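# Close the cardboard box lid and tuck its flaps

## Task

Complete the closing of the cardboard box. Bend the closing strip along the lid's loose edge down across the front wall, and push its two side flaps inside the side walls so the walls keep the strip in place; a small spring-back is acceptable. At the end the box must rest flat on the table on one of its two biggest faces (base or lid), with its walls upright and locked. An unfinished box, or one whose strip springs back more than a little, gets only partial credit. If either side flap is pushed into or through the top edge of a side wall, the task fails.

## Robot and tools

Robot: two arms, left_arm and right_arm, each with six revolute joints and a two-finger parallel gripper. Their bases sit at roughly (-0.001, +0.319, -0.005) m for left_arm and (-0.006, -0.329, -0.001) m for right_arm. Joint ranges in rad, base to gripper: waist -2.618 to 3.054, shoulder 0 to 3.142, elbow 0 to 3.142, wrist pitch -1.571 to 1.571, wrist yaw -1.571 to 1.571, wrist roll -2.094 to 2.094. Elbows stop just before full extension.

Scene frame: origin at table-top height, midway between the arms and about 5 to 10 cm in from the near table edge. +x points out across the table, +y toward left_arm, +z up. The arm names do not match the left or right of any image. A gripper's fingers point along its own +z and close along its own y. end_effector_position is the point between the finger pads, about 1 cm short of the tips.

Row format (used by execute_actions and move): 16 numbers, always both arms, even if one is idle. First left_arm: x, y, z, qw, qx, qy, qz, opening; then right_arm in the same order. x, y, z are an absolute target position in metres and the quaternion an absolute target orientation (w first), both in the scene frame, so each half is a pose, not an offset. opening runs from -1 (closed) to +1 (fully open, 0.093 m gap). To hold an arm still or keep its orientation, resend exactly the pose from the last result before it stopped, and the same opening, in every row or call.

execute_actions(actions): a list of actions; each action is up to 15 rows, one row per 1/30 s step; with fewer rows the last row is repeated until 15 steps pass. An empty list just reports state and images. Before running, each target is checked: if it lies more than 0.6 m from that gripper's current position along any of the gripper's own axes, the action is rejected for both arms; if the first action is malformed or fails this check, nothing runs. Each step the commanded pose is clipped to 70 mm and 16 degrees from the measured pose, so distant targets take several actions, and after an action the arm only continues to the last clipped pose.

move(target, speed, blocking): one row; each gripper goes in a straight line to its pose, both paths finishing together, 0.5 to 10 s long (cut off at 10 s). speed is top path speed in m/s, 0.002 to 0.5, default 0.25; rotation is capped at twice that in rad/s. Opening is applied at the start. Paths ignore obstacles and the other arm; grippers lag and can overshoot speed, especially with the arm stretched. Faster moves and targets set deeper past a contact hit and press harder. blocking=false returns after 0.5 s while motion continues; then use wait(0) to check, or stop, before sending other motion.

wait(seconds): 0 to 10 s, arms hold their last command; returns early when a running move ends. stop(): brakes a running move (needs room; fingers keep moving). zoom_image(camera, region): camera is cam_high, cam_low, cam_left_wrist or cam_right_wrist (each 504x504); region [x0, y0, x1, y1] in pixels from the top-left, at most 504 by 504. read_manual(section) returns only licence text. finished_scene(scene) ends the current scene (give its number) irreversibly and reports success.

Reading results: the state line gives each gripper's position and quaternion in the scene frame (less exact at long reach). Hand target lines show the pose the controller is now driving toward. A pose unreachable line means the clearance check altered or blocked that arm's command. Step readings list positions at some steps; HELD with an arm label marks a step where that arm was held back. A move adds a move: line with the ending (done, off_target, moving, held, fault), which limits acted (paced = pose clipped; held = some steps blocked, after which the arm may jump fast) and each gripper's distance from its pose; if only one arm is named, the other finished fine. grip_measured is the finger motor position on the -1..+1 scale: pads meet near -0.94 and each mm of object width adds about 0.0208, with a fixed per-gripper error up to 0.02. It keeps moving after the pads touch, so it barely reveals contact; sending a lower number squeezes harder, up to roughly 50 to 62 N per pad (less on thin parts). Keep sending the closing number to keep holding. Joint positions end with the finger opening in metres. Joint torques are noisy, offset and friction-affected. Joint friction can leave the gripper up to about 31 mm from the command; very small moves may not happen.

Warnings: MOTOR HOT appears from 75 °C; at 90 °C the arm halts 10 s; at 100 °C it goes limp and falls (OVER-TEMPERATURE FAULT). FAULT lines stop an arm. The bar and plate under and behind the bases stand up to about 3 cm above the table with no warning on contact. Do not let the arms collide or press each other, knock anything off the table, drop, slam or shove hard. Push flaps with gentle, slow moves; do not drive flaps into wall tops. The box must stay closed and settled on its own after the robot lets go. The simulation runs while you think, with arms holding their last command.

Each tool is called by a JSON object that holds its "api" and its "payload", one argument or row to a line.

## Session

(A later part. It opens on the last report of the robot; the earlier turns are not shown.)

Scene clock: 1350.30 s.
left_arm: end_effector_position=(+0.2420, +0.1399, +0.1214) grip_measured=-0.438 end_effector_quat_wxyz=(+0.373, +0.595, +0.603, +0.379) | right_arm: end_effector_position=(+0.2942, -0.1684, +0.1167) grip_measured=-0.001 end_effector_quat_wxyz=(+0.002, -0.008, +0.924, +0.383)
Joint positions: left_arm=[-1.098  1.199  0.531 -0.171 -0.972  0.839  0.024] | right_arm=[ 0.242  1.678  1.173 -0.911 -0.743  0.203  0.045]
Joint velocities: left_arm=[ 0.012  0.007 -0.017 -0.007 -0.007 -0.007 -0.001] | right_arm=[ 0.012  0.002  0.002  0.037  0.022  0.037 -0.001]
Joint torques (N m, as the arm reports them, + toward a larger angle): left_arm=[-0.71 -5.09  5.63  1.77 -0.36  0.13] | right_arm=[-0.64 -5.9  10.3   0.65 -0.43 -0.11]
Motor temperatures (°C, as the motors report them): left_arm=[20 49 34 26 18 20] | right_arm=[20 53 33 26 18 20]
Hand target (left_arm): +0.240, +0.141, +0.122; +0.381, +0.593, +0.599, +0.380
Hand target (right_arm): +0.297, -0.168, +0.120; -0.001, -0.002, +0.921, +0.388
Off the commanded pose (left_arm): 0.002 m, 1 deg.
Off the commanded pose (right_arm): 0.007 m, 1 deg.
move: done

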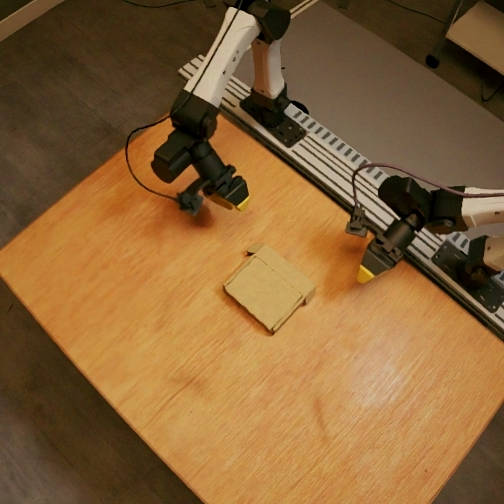

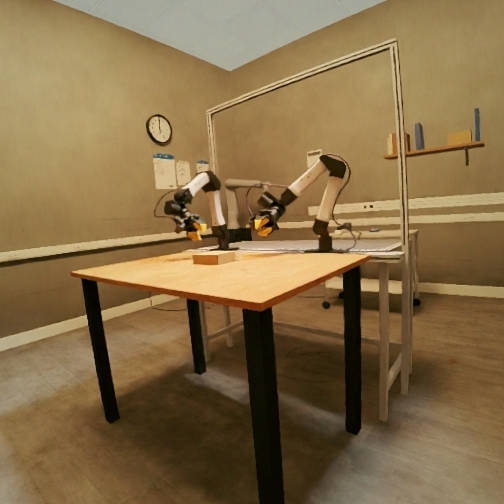

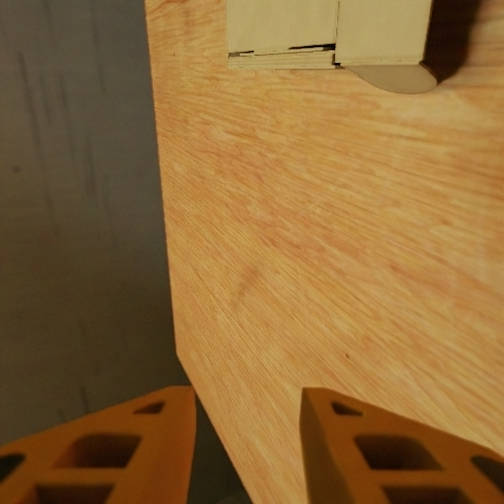

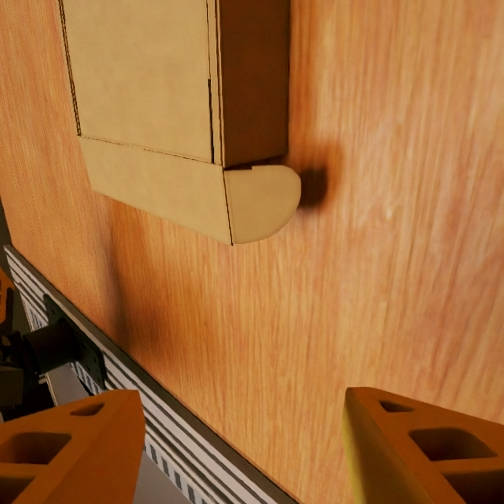

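{"api": "move", "payload": {
  "target": [0.262,0.030,0.050,0.380,0.596,0.596,0.380,-0.44, 0.30,-0.17,0.12,0,0,0.924,0.383,0.0],
  "speed": 0.08
}}

Scene clock: 1359.93 s.
left_arm: end_effector_position=(+0.2599, +0.0451, +0.0413) grip_measured=-0.438 end_effector_quat_wxyz=(+0.356, +0.612, +0.590, +0.387) | right_arm: end_effector_position=(+0.2961, -0.1680, +0.1203) grip_measured=-0.001 end_effector_quat_wxyz=(+0.005, -0.009, +0.923, +0.384)
Joint positions: left_arm=[-1.175  1.828  0.752  0.117 -1.017  0.759  0.024] | right_arm=[ 0.242  1.678  1.186 -0.919 -0.745  0.203  0.045]
Joint velocities: left_arm=[-0.002 -0.002  0.007  0.051 -0.037  0.066 -0.   ] | right_arm=[ 0.017  0.002  0.002  0.022 -0.051  0.022 -0.   ]
Joint torques (N m, as the arm reports them, + toward a larger angle): left_arm=[-0.73 -7.57  8.35  1.58 -0.4  -0.07] | right_arm=[-0.89 -5.54 10.23  0.68 -0.31 -0.11]
Motor temperatures (°C, as the motors report them): left_arm=[20 47 34 28 18 20] | right_arm=[20 51 33 25 18 20]
Hand target (left_arm): +0.263, +0.032, +0.052; +0.380, +0.596, +0.596, +0.380
Hand target (right_arm): +0.300, -0.170, +0.120; +0.000, -0.000, +0.924, +0.383
Off the commanded pose (left_arm): 0.018 m, 3 deg.
Off the commanded pose (right_arm): 0.004 m, 1 deg.
move: off_target (left_arm)

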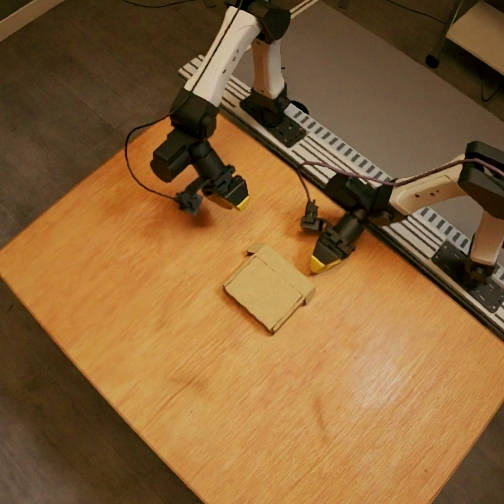

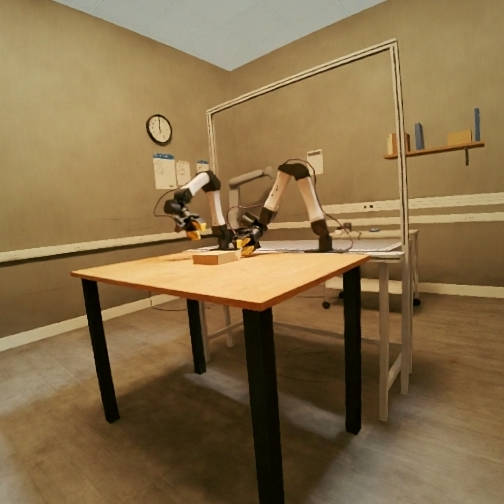

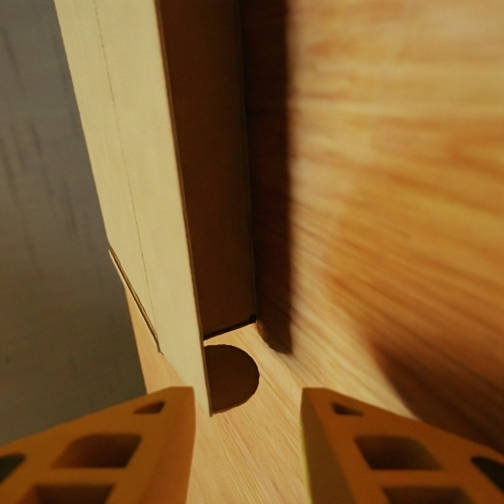

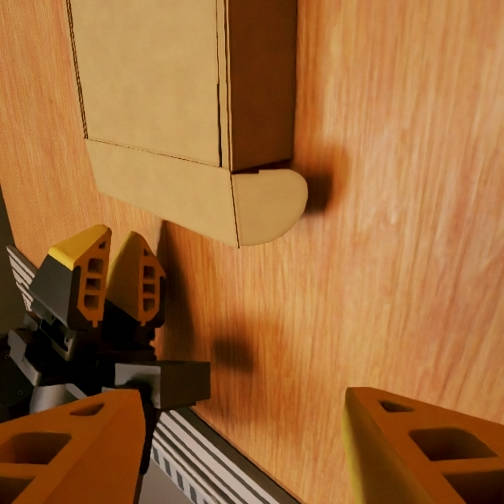

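{"api": "zoom_image", "payload": {
  "camera": "cam_left_wrist",
  "region": [140, 270, 300, 430]
}}

Region (140, 270, 300, 430) of cam_left_wrist's 504x504 image, scaled by 3.150, with more detail than that image has.

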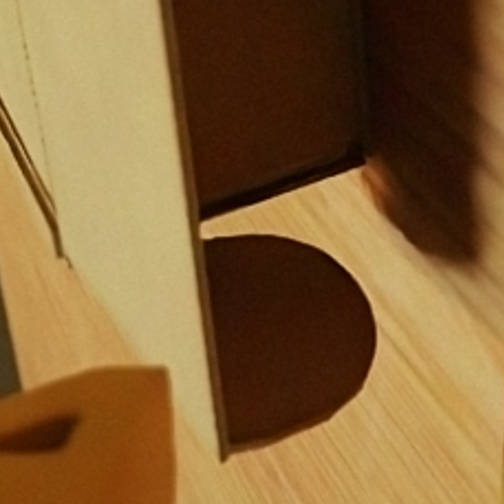

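{"api": "move", "payload": {
  "target": [0.264,0.018,0.050,0.380,0.596,0.596,0.380,-0.44, 0.30,-0.17,0.12,0,0,0.924,0.383,0.0],
  "speed": 0.03
}}

Scene clock: 1375.67 s.
left_arm: end_effector_position=(+0.2632, +0.0281, +0.0432) grip_measured=-0.438 end_effector_quat_wxyz=(+0.368, +0.604, +0.594, +0.383) | right_arm: end_effector_position=(+0.2960, -0.1680, +0.1203) grip_measured=-0.001 end_effector_quat_wxyz=(+0.005, -0.009, +0.923, +0.384)
Joint positions: left_arm=[-1.185  1.872  0.812  0.119 -1.025  0.743  0.024] | right_arm=[ 0.242  1.678  1.186 -0.92  -0.745  0.203  0.045]
Joint velocities: left_arm=[ 0.007 -0.017  0.012  0.022 -0.051 -0.007 -0.   ] | right_arm=[-0.007 -0.007 -0.007  0.066  0.066  0.022 -0.001]
Joint torques (N m, as the arm reports them, + toward a larger angle): left_arm=[-0.85 -8.06  8.48  1.38 -0.44 -0.09] | right_arm=[-0.87 -5.55 10.22  0.69 -0.31 -0.1 ]
Motor temperatures (°C, as the motors report them): left_arm=[20 47 34 28 18 20] | right_arm=[20 48 34 24 18 20]
Hand target (left_arm): +0.264, +0.018, +0.050; +0.380, +0.596, +0.596, +0.380
Hand target (right_arm): +0.300, -0.170, +0.120; +0.000, +0.000, +0.924, +0.383
Off the commanded pose (left_arm): 0.012 m, 2 deg.
Off the commanded pose (right_arm): 0.005 m, 1 deg.
move: off_target (left_arm)

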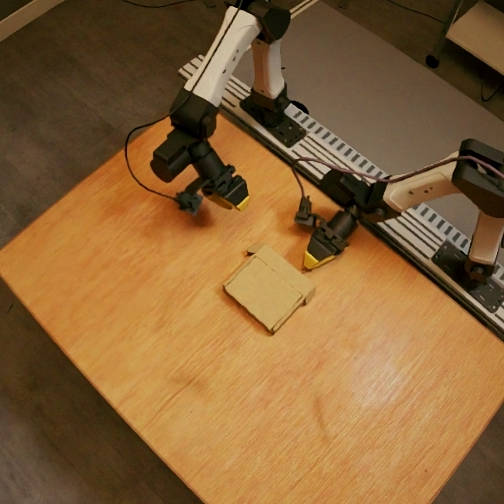

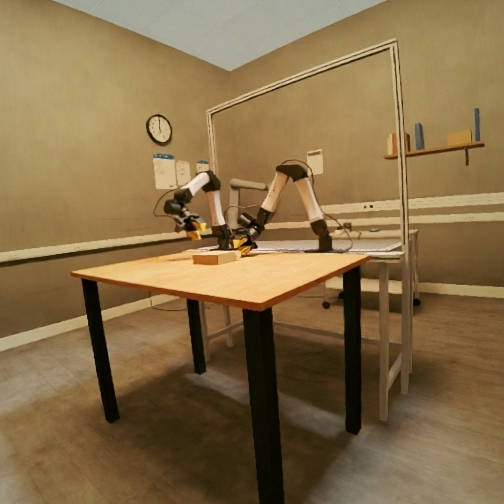

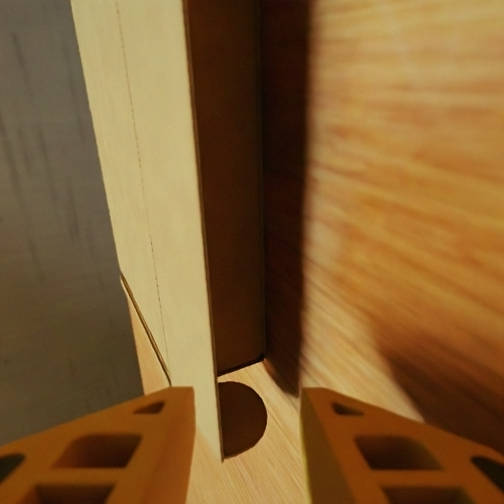

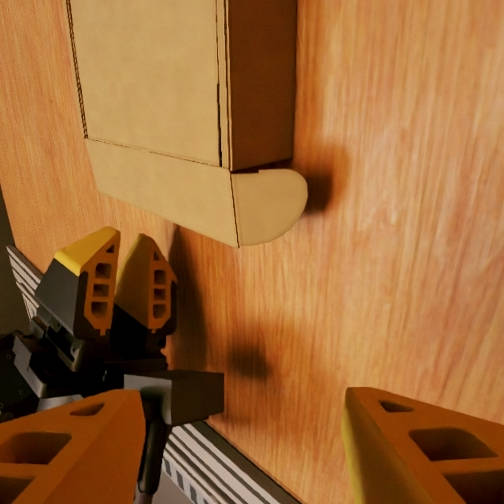

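{"api": "move", "payload": {
  "target": [0.300,0.018,0.050,0.380,0.596,0.596,0.380,-0.44, 0.30,-0.17,0.12,0,0,0.924,0.383,0.0],
  "speed": 0.02
}}

Scene clock: 1382.80 s.
left_arm: end_effector_position=(+0.2926, +0.0296, +0.0420) grip_measured=-0.438 end_effector_quat_wxyz=(+0.362, +0.606, +0.593, +0.388) | right_arm: end_effector_position=(+0.2960, -0.1680, +0.1203) grip_measured=-0.001 end_effector_quat_wxyz=(+0.005, -0.009, +0.923, +0.384)
Joint positions: left_arm=[-1.101  1.907  0.837  0.216 -0.979  0.863  0.024] | right_arm=[ 0.242  1.678  1.186 -0.92  -0.745  0.203  0.045]
Joint velocities: left_arm=[-0.012  0.007  0.017  0.007 -0.022 -0.007 -0.   ] | right_arm=[-0.002 -0.002 -0.007 -0.007 -0.007 -0.022  0.001]
Joint torques (N m, as the arm reports them, + toward a larger angle): left_arm=[ 0.35 -8.5   8.47  1.76 -0.27  0.05] | right_arm=[-0.88 -5.56 10.23  0.69 -0.3  -0.11]
Motor temperatures (°C, as the motors report them): left_arm=[20 46 35 28 18 20] | right_arm=[20 47 35 24 18 20]
Hand target (left_arm): +0.299, +0.019, +0.050; +0.379, +0.596, +0.597, +0.380
Hand target (right_arm): +0.300, -0.170, +0.120; +0.000, +0.000, +0.924, +0.383
Off the commanded pose (left_arm): 0.016 m, 2 deg.
Off the commanded pose (right_arm): 0.005 m, 1 deg.
move: off_target (left_arm)

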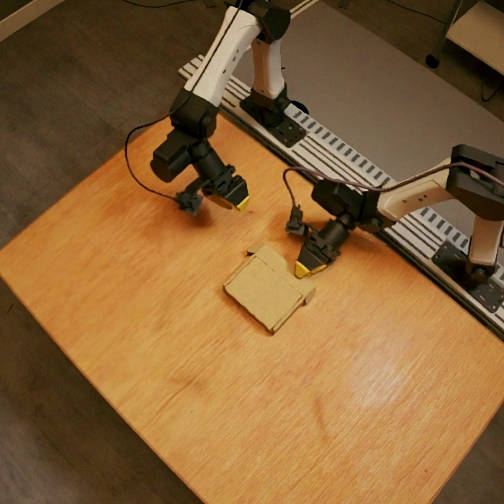

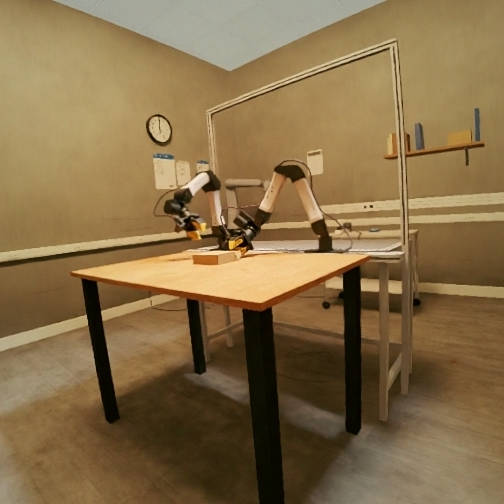

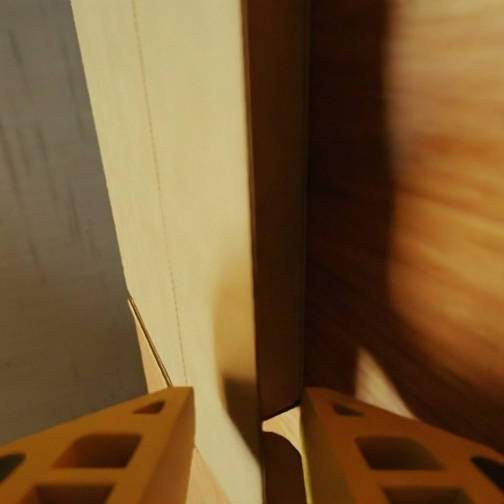

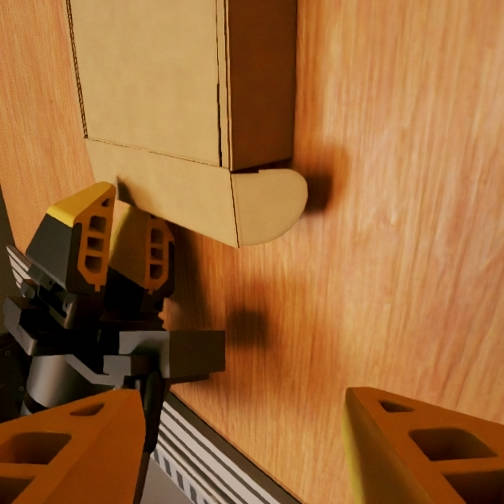

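Strip is between the fingers. Advance further.

{"api": "move", "payload": {
  "target": [0.317,0.018,0.052,0.380,0.596,0.596,0.380,-0.44, 0.30,-0.17,0.12,0,0,0.924,0.383,0.0],
  "speed": 0.015
}}

Scene clock: 1390.07 s.
left_arm: end_effector_position=(+0.3092, +0.0289, +0.0431) grip_measured=-0.438 end_effector_quat_wxyz=(+0.362, +0.606, +0.593, +0.387) | right_arm: end_effector_position=(+0.2960, -0.1680, +0.1203) grip_measured=-0.001 end_effector_quat_wxyz=(+0.005, -0.009, +0.923, +0.384)
Joint positions: left_arm=[-1.056  1.924  0.86   0.255 -0.947  0.919  0.024] | right_arm=[ 0.242  1.678  1.186 -0.92  -0.745  0.203  0.045]
Joint velocities: left_arm=[-0.002 -0.007  0.007  0.007 -0.037 -0.037 -0.001] | right_arm=[ 0.002  0.012 -0.002 -0.037  0.037  0.022  0.001]
Joint torques (N m, as the arm reports them, + toward a larger angle): left_arm=[ 0.42 -8.78  8.64  1.81 -0.25  0.06] | right_arm=[-0.87 -5.55 10.22  0.68 -0.3  -0.12]
Motor temperatures (°C, as the motors report them): left_arm=[20 47 35 29 18 20] | right_arm=[20 47 35 24 18 20]
Hand target (left_arm): +0.317, +0.019, +0.052; +0.380, +0.596, +0.597, +0.380
Hand target (right_arm): +0.300, -0.170, +0.120; +0.000, +0.000, +0.924, +0.383
Off the commanded pose (left_arm): 0.016 m, 3 deg.
Off the commanded pose (right_arm): 0.005 m, 1 deg.
move: off_target (left_arm)

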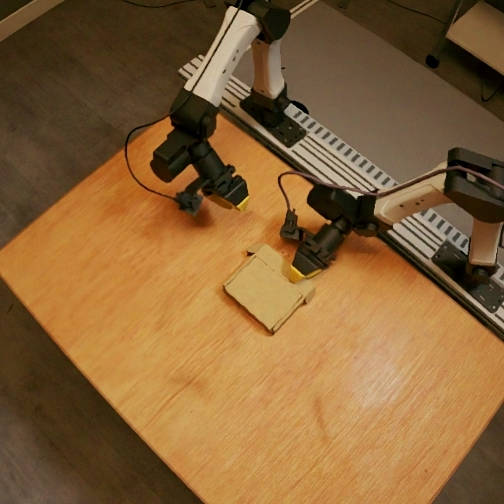

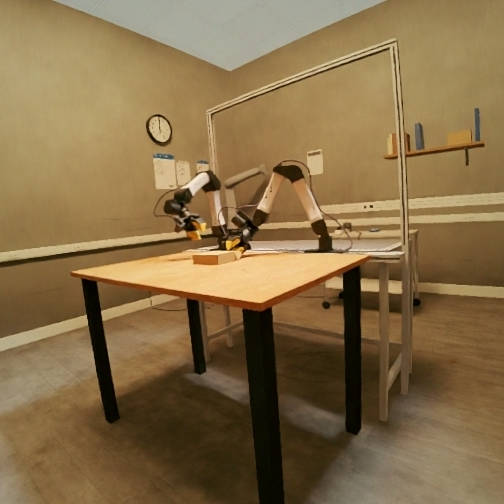

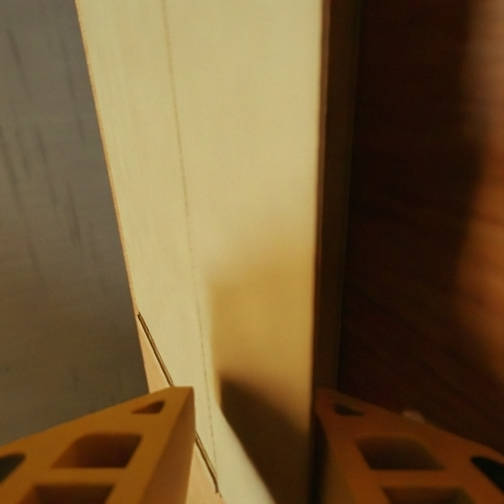

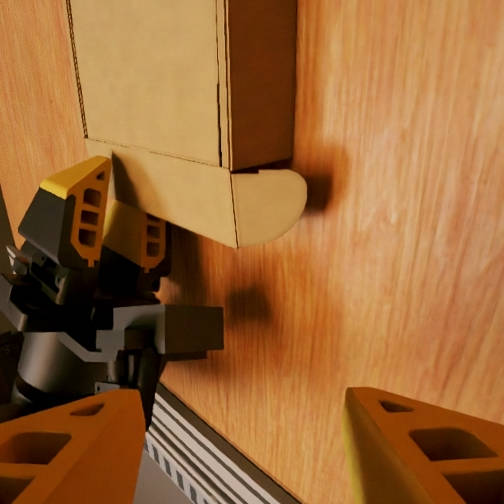

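{"api": "move", "payload": {
  "target": [0.318,0.018,0.060,0.380,0.596,0.596,0.380,-0.60, 0.30,-0.17,0.12,0,0,0.924,0.383,0.0],
  "speed": 0.01
}}

Scene clock: 1397.83 s.
left_arm: end_effector_position=(+0.3091, +0.0285, +0.0429) grip_measured=-0.598 end_effector_quat_wxyz=(+0.361, +0.608, +0.592, +0.386) | right_arm: end_effector_position=(+0.2960, -0.1680, +0.1203) grip_measured=-0.001 end_effector_quat_wxyz=(+0.005, -0.009, +0.923, +0.384)
Joint positions: left_arm=[-1.056  1.924  0.86   0.255 -0.944  0.924  0.017] | right_arm=[ 0.242  1.678  1.186 -0.92  -0.745  0.203  0.045]
Joint velocities: left_arm=[-0.002  0.002  0.007 -0.066  0.051 -0.007  0.001] | right_arm=[-0.002 -0.002 -0.007 -0.037  0.066  0.051  0.001]
Joint torques (N m, as the arm reports them, + toward a larger angle): left_arm=[  0.48 -10.56   9.65   1.53  -0.24   0.05] | right_arm=[-0.9  -5.55 10.21  0.69 -0.31 -0.11]
Motor temperatures (°C, as the motors report them): left_arm=[20 47 35 29 18 20] | right_arm=[20 46 35 24 18 20]
Hand target (left_arm): +0.318, +0.019, +0.060; +0.380, +0.596, +0.596, +0.380
Hand target (right_arm): +0.300, -0.170, +0.120; +0.000, +0.000, +0.924, +0.383
Off the commanded pose (left_arm): 0.022 m, 3 deg.
Off the commanded pose (right_arm): 0.005 m, 1 deg.
move: off_target (left_arm)

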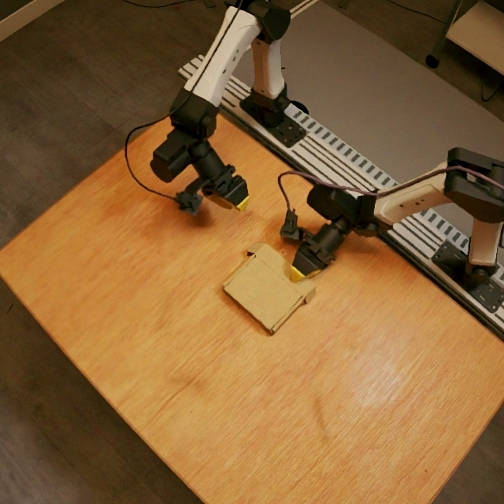

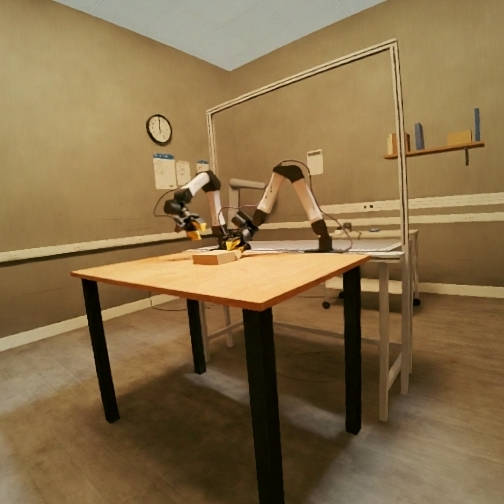

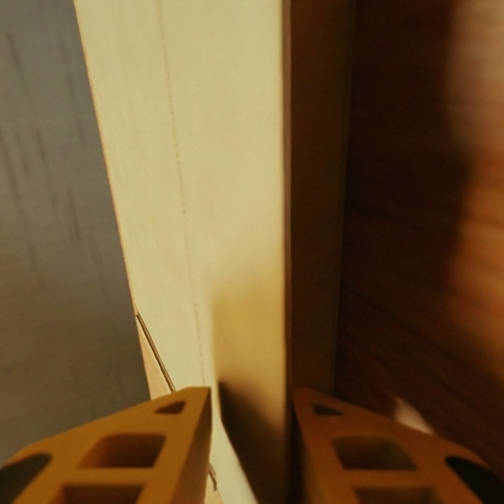

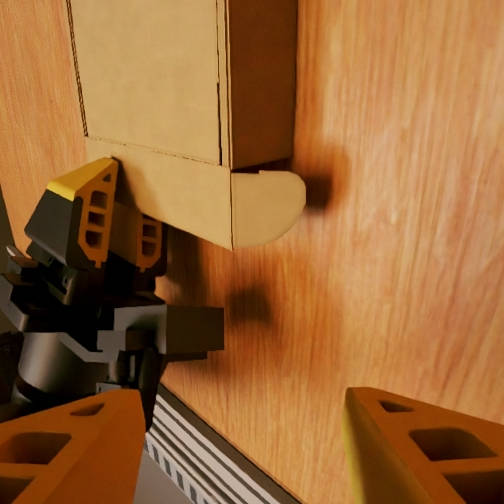

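{"api": "move", "payload": {
  "target": [0.318,0.018,0.066,0.380,0.596,0.596,0.380,-0.60, 0.30,-0.17,0.12,0,0,0.924,0.383,0.0],
  "speed": 0.01
}}

Scene clock: 1403.77 s.
left_arm: end_effector_position=(+0.3111, +0.0248, +0.0500) grip_measured=-0.598 end_effector_quat_wxyz=(+0.365, +0.606, +0.593, +0.385) | right_arm: end_effector_position=(+0.2960, -0.1680, +0.1203) grip_measured=-0.001 end_effector_quat_wxyz=(+0.005, -0.009, +0.923, +0.384)
Joint positions: left_arm=[-1.056  1.914  0.879  0.236 -0.943  0.924  0.017] | right_arm=[ 0.242  1.678  1.186 -0.92  -0.745  0.203  0.045]
Joint velocities: left_arm=[ 0.002 -0.002 -0.012  0.051 -0.037  0.007 -0.001] | right_arm=[-0.002 -0.002  0.007 -0.051  0.051  0.007  0.001]
Joint torques (N m, as the arm reports them, + toward a larger angle): left_arm=[  0.42 -11.17   8.8    1.5   -0.23   0.08] | right_arm=[-0.89 -5.55 10.24  0.68 -0.3  -0.11]
Motor temperatures (°C, as the motors report them): left_arm=[20 48 35 29 18 20] | right_arm=[20 46 35 24 18 20]
Hand target (left_arm): +0.318, +0.018, +0.066; +0.380, +0.596, +0.596, +0.380
Hand target (right_arm): +0.300, -0.170, +0.120; +0.000, +0.000, +0.924, +0.383
Off the commanded pose (left_arm): 0.019 m, 2 deg.
Off the commanded pose (right_arm): 0.005 m, 1 deg.
move: off_target (left_arm)

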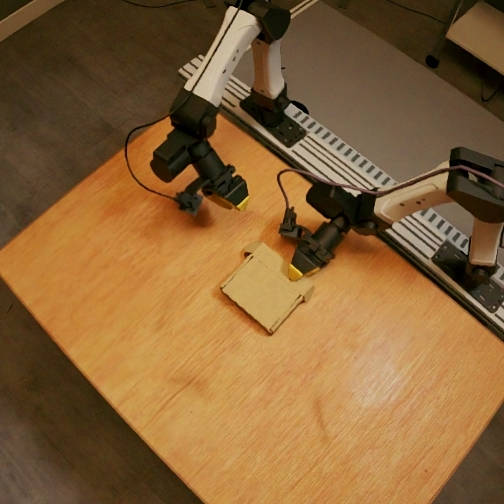

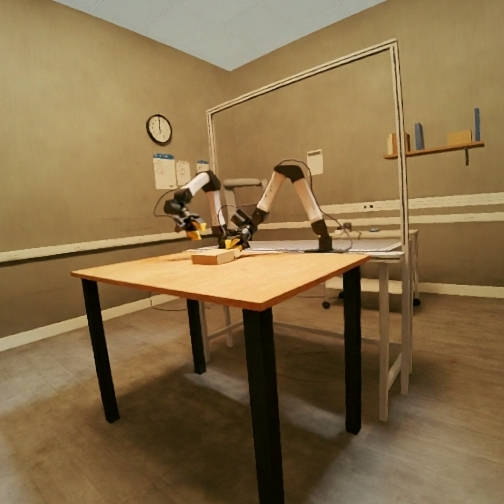

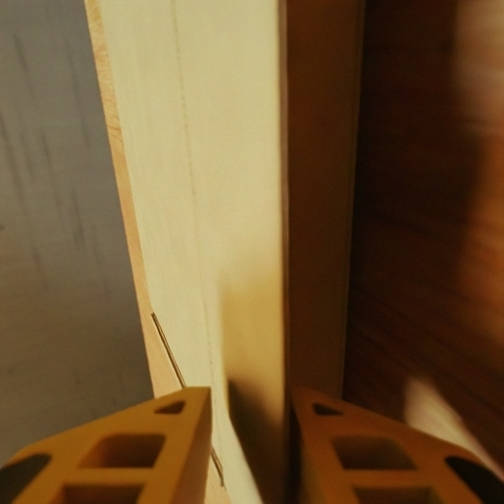

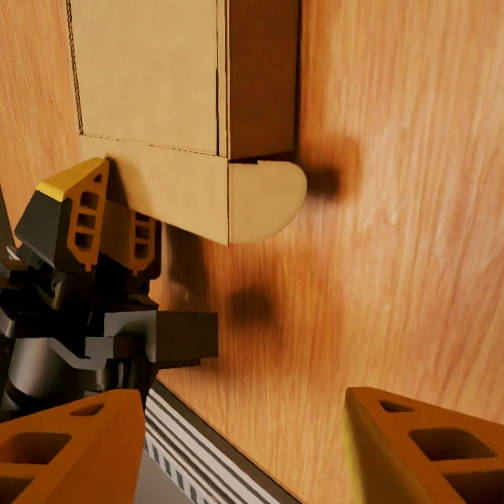

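{"api": "move", "payload": {
  "target": [0.318,0.018,0.066,0.380,0.596,0.596,0.380,-0.96, 0.30,-0.17,0.12,0,0,0.924,0.383,0.0],
  "speed": 0.01
}}

Scene clock: 1411.70 s.
left_arm: end_effector_position=(+0.3138, +0.0258, +0.0566) grip_measured=-0.952 end_effector_quat_wxyz=(+0.374, +0.593, +0.598, +0.388) | right_arm: end_effector_position=(+0.2960, -0.1680, +0.1203) grip_measured=-0.001 end_effector_quat_wxyz=(+0.005, -0.009, +0.923, +0.384)
Joint positions: left_arm=[-1.053  1.906  0.879  0.252 -0.959  0.919  0.   ] | right_arm=[ 0.242  1.678  1.186 -0.92  -0.745  0.203  0.045]
Joint velocities: left_arm=[ 0.002  0.022 -0.007  0.007 -0.037  0.022  0.   ] | right_arm=[ 0.002 -0.007 -0.007 -0.007 -0.022 -0.022  0.001]
Joint torques (N m, as the arm reports them, + toward a larger angle): left_arm=[  0.19 -10.33   8.75   1.38  -0.08   0.14] | right_arm=[-0.88 -5.58 10.25  0.69 -0.31 -0.11]
Motor temperatures (°C, as the motors report them): left_arm=[20 49 36 29 18 20] | right_arm=[20 45 35 23 18 20]
Hand target (left_arm): +0.318, +0.018, +0.066; +0.380, +0.596, +0.596, +0.380
Hand target (right_arm): +0.300, -0.170, +0.120; +0.000, +0.000, +0.924, +0.383
Off the commanded pose (left_arm): 0.013 m, 1 deg.
Off the commanded pose (right_arm): 0.005 m, 1 deg.
move: off_target (left_arm)

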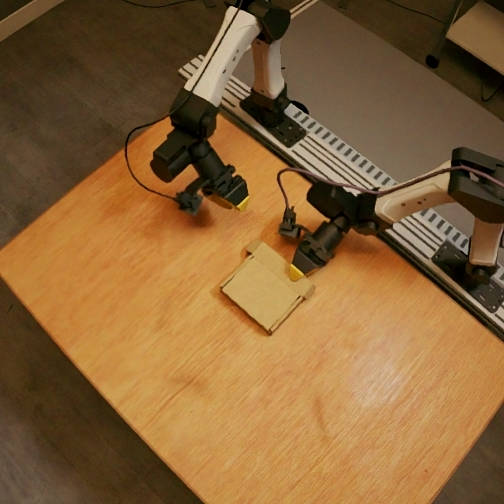

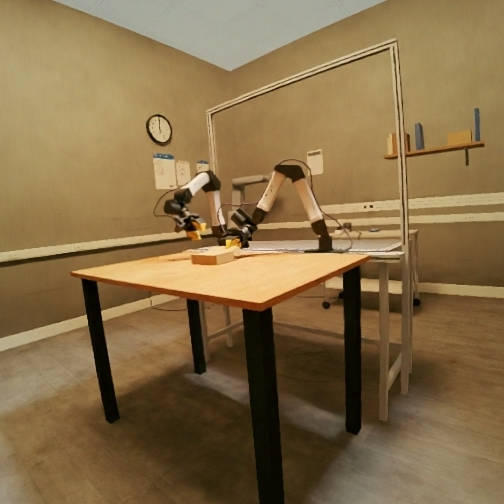

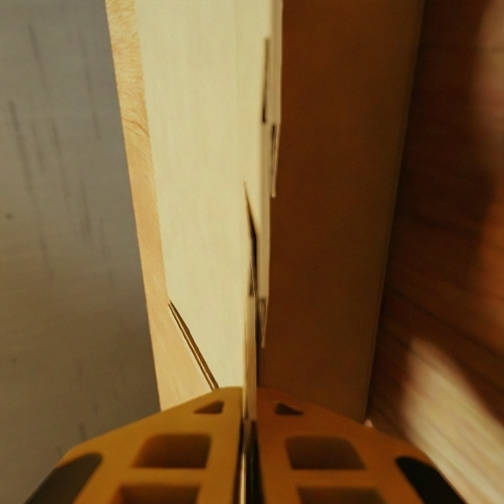

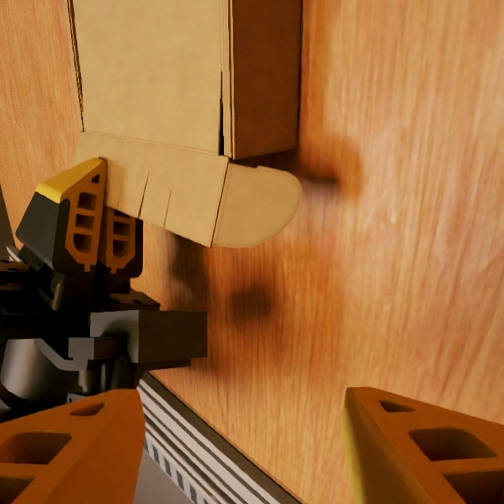

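{"api": "move", "payload": {
  "target": [0.318,0.020,0.047,0.380,0.596,0.596,0.380,-0.96, 0.315,-0.125,0.085,0,0,0.924,0.383,0.0],
  "speed": 0.02
}}

Scene clock: 1419.43 s.
left_arm: end_effector_position=(+0.3165, +0.0225, +0.0546) grip_measured=-0.953 end_effector_quat_wxyz=(+0.385, +0.585, +0.599, +0.389) | right_arm: end_effector_position=(+0.3166, -0.1294, +0.0915) grip_measured=-0.001 end_effector_quat_wxyz=(+0.004, +0.000, +0.923, +0.384)
Joint positions: left_arm=[-1.053  1.93   0.879  0.304 -0.967  0.923  0.   ] | right_arm=[ 0.345  1.788  1.186 -0.711 -0.721  0.362  0.045]
Joint velocities: left_arm=[ 0.002 -0.002 -0.007  0.022  0.007  0.051  0.   ] | right_arm=[ 0.002 -0.007  0.012  0.007  0.007  0.051 -0.   ]
Joint torques (N m, as the arm reports them, + toward a larger angle): left_arm=[ 0.47 -8.21  6.22  1.68  0.03  0.09] | right_arm=[ 0.71 -6.86  7.06  1.18 -0.27 -0.11]
Motor temperatures (°C, as the motors report them): left_arm=[20 50 36 29 18 20] | right_arm=[20 45 35 23 18 20]
Hand target (left_arm): +0.318, +0.020, +0.047; +0.380, +0.596, +0.597, +0.380
Hand target (right_arm): +0.315, -0.125, +0.085; +0.000, +0.000, +0.924, +0.382
Off the commanded pose (left_arm): 0.008 m, 2 deg.
Off the commanded pose (right_arm): 0.008 m, 0 deg.
move: done

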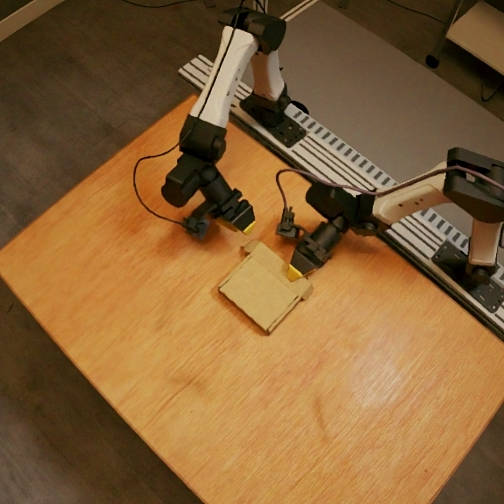

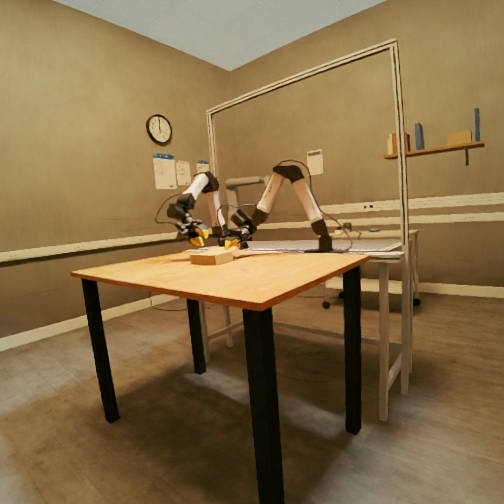

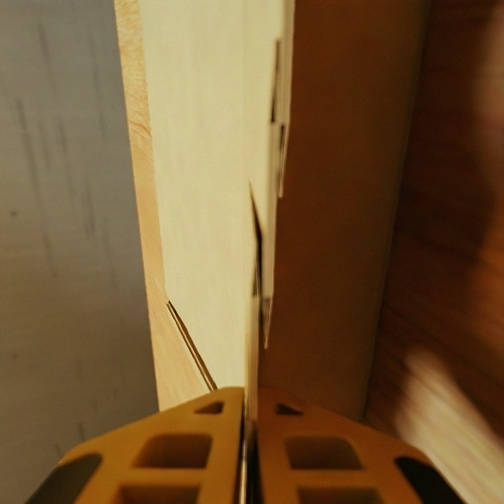

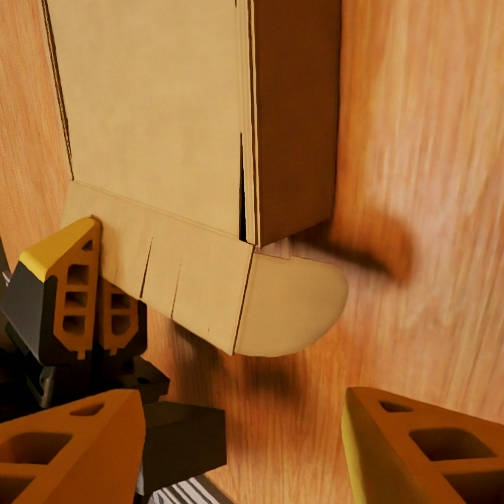

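{"api": "move", "payload": {
  "target": [0.318,0.020,0.047,0.380,0.596,0.596,0.380,-0.96, 0.312,-0.102,0.045,0,0,0.924,0.383,0.0],
  "speed": 0.03
}}

Scene clock: 1434.23 s.
left_arm: end_effector_position=(+0.3170, +0.0225, +0.0550) grip_measured=-0.953 end_effector_quat_wxyz=(+0.385, +0.584, +0.600, +0.389) | right_arm: end_effector_position=(+0.3148, -0.1060, +0.0512) grip_measured=-0.001 end_effector_quat_wxyz=(+0.003, +0.000, +0.923, +0.384)
Joint positions: left_arm=[-1.052  1.93   0.879  0.308 -0.967  0.924  0.   ] | right_arm=[ 0.41   1.863  1.098 -0.497 -0.704  0.443  0.045]
Joint velocities: left_arm=[-0.032  0.002 -0.002 -0.022 -0.022  0.051  0.   ] | right_arm=[-0.002  0.017  0.007 -0.037  0.037  0.051  0.   ]
Joint torques (N m, as the arm reports them, + toward a larger angle): left_arm=[ 0.44 -8.09  6.27  1.66  0.04  0.11] | right_arm=[ 0.7  -7.2   6.45  1.29 -0.23 -0.09]
Motor temperatures (°C, as the motors report them): left_arm=[20 49 35 30 18 20] | right_arm=[20 46 34 24 18 20]
Hand target (left_arm): +0.318, +0.020, +0.047; +0.380, +0.596, +0.596, +0.380
Hand target (right_arm): +0.312, -0.102, +0.045; +0.000, -0.000, +0.924, +0.383
Off the commanded pose (left_arm): 0.008 m, 2 deg.
Off the commanded pose (right_arm): 0.008 m, 0 deg.
move: done

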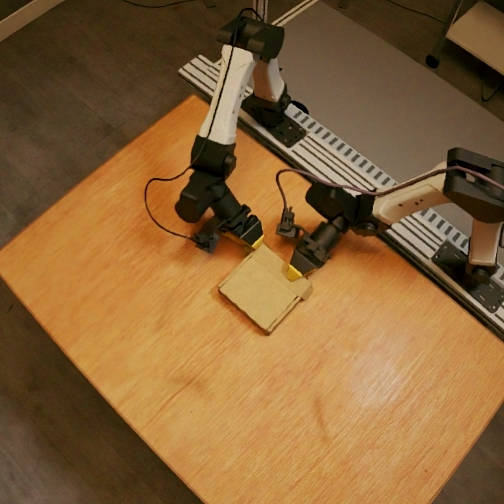

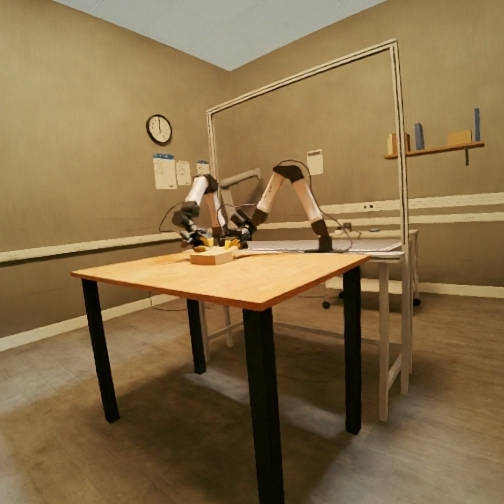

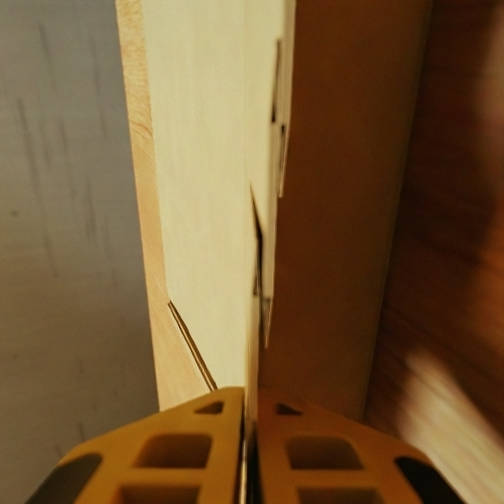

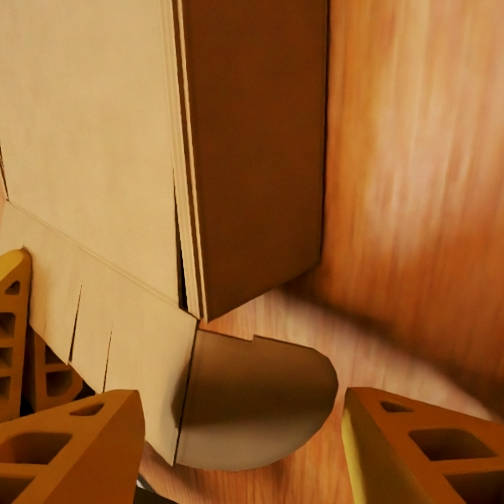

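{"api": "move", "payload": {
  "target": [0.318,0.020,0.047,0.380,0.596,0.596,0.380,-0.96, 0.307,-0.082,0.045,0,0,0.924,0.383,0.0],
  "speed": 0.012
}}

Scene clock: 1439.70 s.
left_arm: end_effector_position=(+0.3186, +0.0238, +0.0558) grip_measured=-0.953 end_effector_quat_wxyz=(+0.386, +0.581, +0.601, +0.391) | right_arm: end_effector_position=(+0.3136, -0.0947, +0.0471) grip_measured=-0.001 end_effector_quat_wxyz=(+0.007, +0.012, +0.929, +0.369)
Joint positions: left_arm=[-1.048  1.93   0.879  0.312 -0.97   0.927  0.   ] | right_arm=[ 0.456  1.863  1.09  -0.453 -0.653  0.517  0.045]
Joint velocities: left_arm=[ 0.002 -0.007 -0.002 -0.022  0.007  0.007  0.   ] | right_arm=[ 0.002 -0.007 -0.002 -0.007 -0.007 -0.022 -0.001]
Joint torques (N m, as the arm reports them, + toward a larger angle): left_arm=[ 0.01 -8.17  6.32  1.63  0.04  0.08] | right_arm=[ 1.78 -7.19  6.64  1.48 -0.46 -0.14]
Motor temperatures (°C, as the motors report them): left_arm=[20 49 35 30 18 20] | right_arm=[20 46 34 24 18 20]
Hand target (left_arm): +0.318, +0.020, +0.047; +0.380, +0.596, +0.596, +0.380
Hand target (right_arm): +0.307, -0.083, +0.045; -0.000, -0.000, +0.924, +0.382
Off the commanded pose (left_arm): 0.010 m, 2 deg.
Off the commanded pose (right_arm): 0.014 m, 2 deg.
move: off_target (right_arm)

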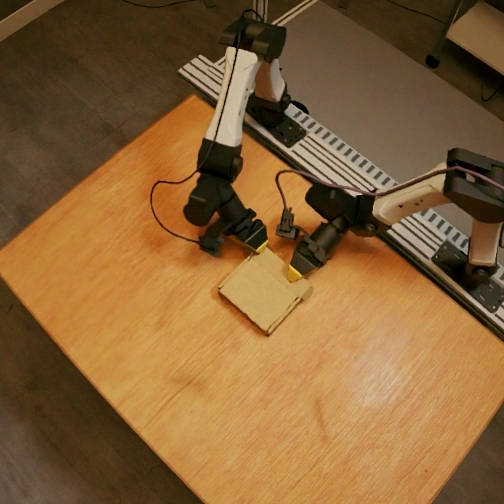

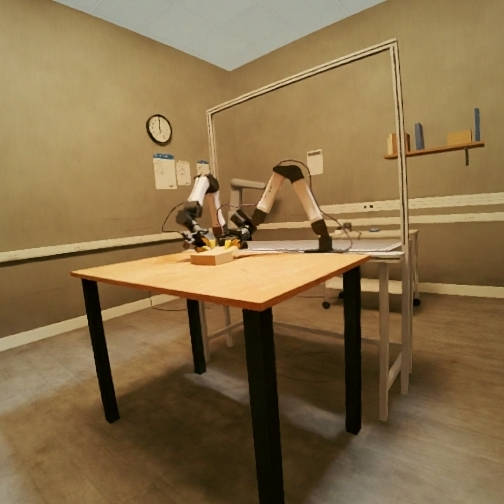

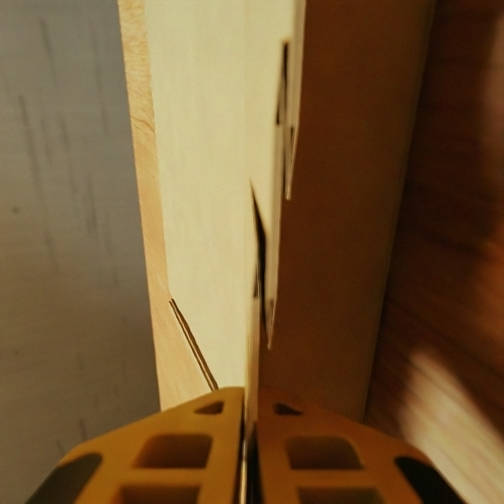

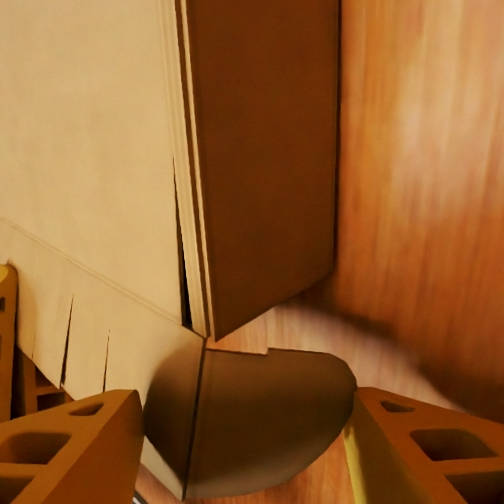

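{"api": "move", "payload": {
  "target": [0.318,0.020,0.047,0.380,0.596,0.596,0.380,-0.96, 0.312,-0.106,0.064,0,0,0.924,0.383,0.0],
  "speed": 0.02
}}

Scene clock: 1445.83 s.
left_arm: end_effector_position=(+0.3186, +0.0238, +0.0557) grip_measured=-0.953 end_effector_quat_wxyz=(+0.386, +0.581, +0.601, +0.391) | right_arm: end_effector_position=(+0.3055, -0.1069, +0.0507) grip_measured=-0.001 end_effector_quat_wxyz=(-0.014, +0.010, +0.927, +0.374)
Joint positions: left_arm=[-1.048  1.93   0.879  0.312 -0.969  0.927  0.   ] | right_arm=[ 0.42   1.851  1.094 -0.537 -0.692  0.46   0.045]
Joint velocities: left_arm=[ 0.002 -0.012  0.002 -0.037 -0.051 -0.095  0.   ] | right_arm=[-0.022 -0.007  0.066 -0.007 -0.022 -0.037  0.001]
Joint torques (N m, as the arm reports them, + toward a larger angle): left_arm=[ 0.07 -8.17  6.23  1.62  0.06  0.08] | right_arm=[-0.74 -9.28  9.71  0.9  -0.38 -0.26]
Motor temperatures (°C, as the motors report them): left_arm=[20 48 35 30 18 20] | right_arm=[20 46 33 24 18 20]
Hand target (left_arm): +0.318, +0.020, +0.047; +0.380, +0.596, +0.596, +0.380
Hand target (right_arm): +0.312, -0.106, +0.064; +0.000, +0.000, +0.924, +0.383
Off the commanded pose (left_arm): 0.010 m, 2 deg.
Off the commanded pose (right_arm): 0.015 m, 2 deg.
move: off_target (right_arm)

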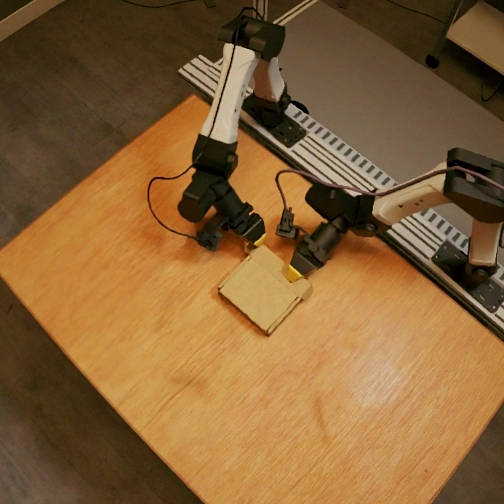

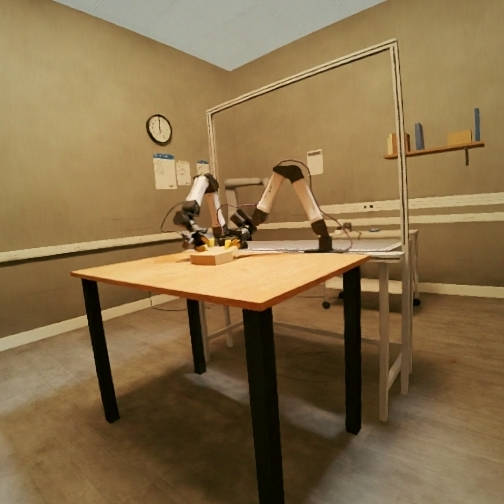

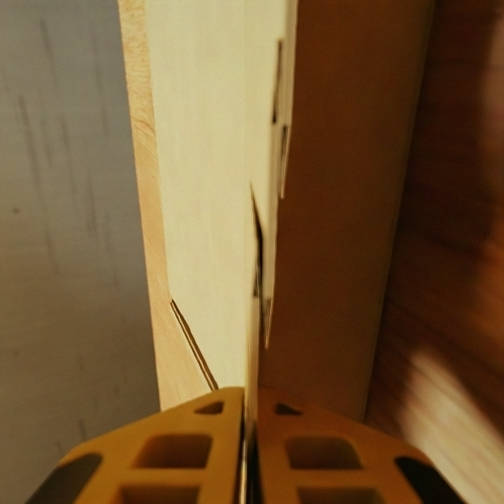

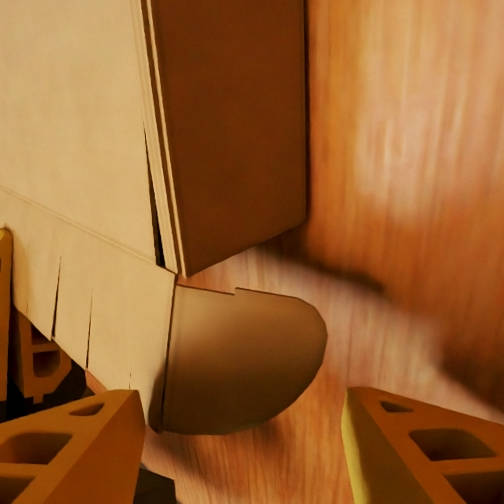

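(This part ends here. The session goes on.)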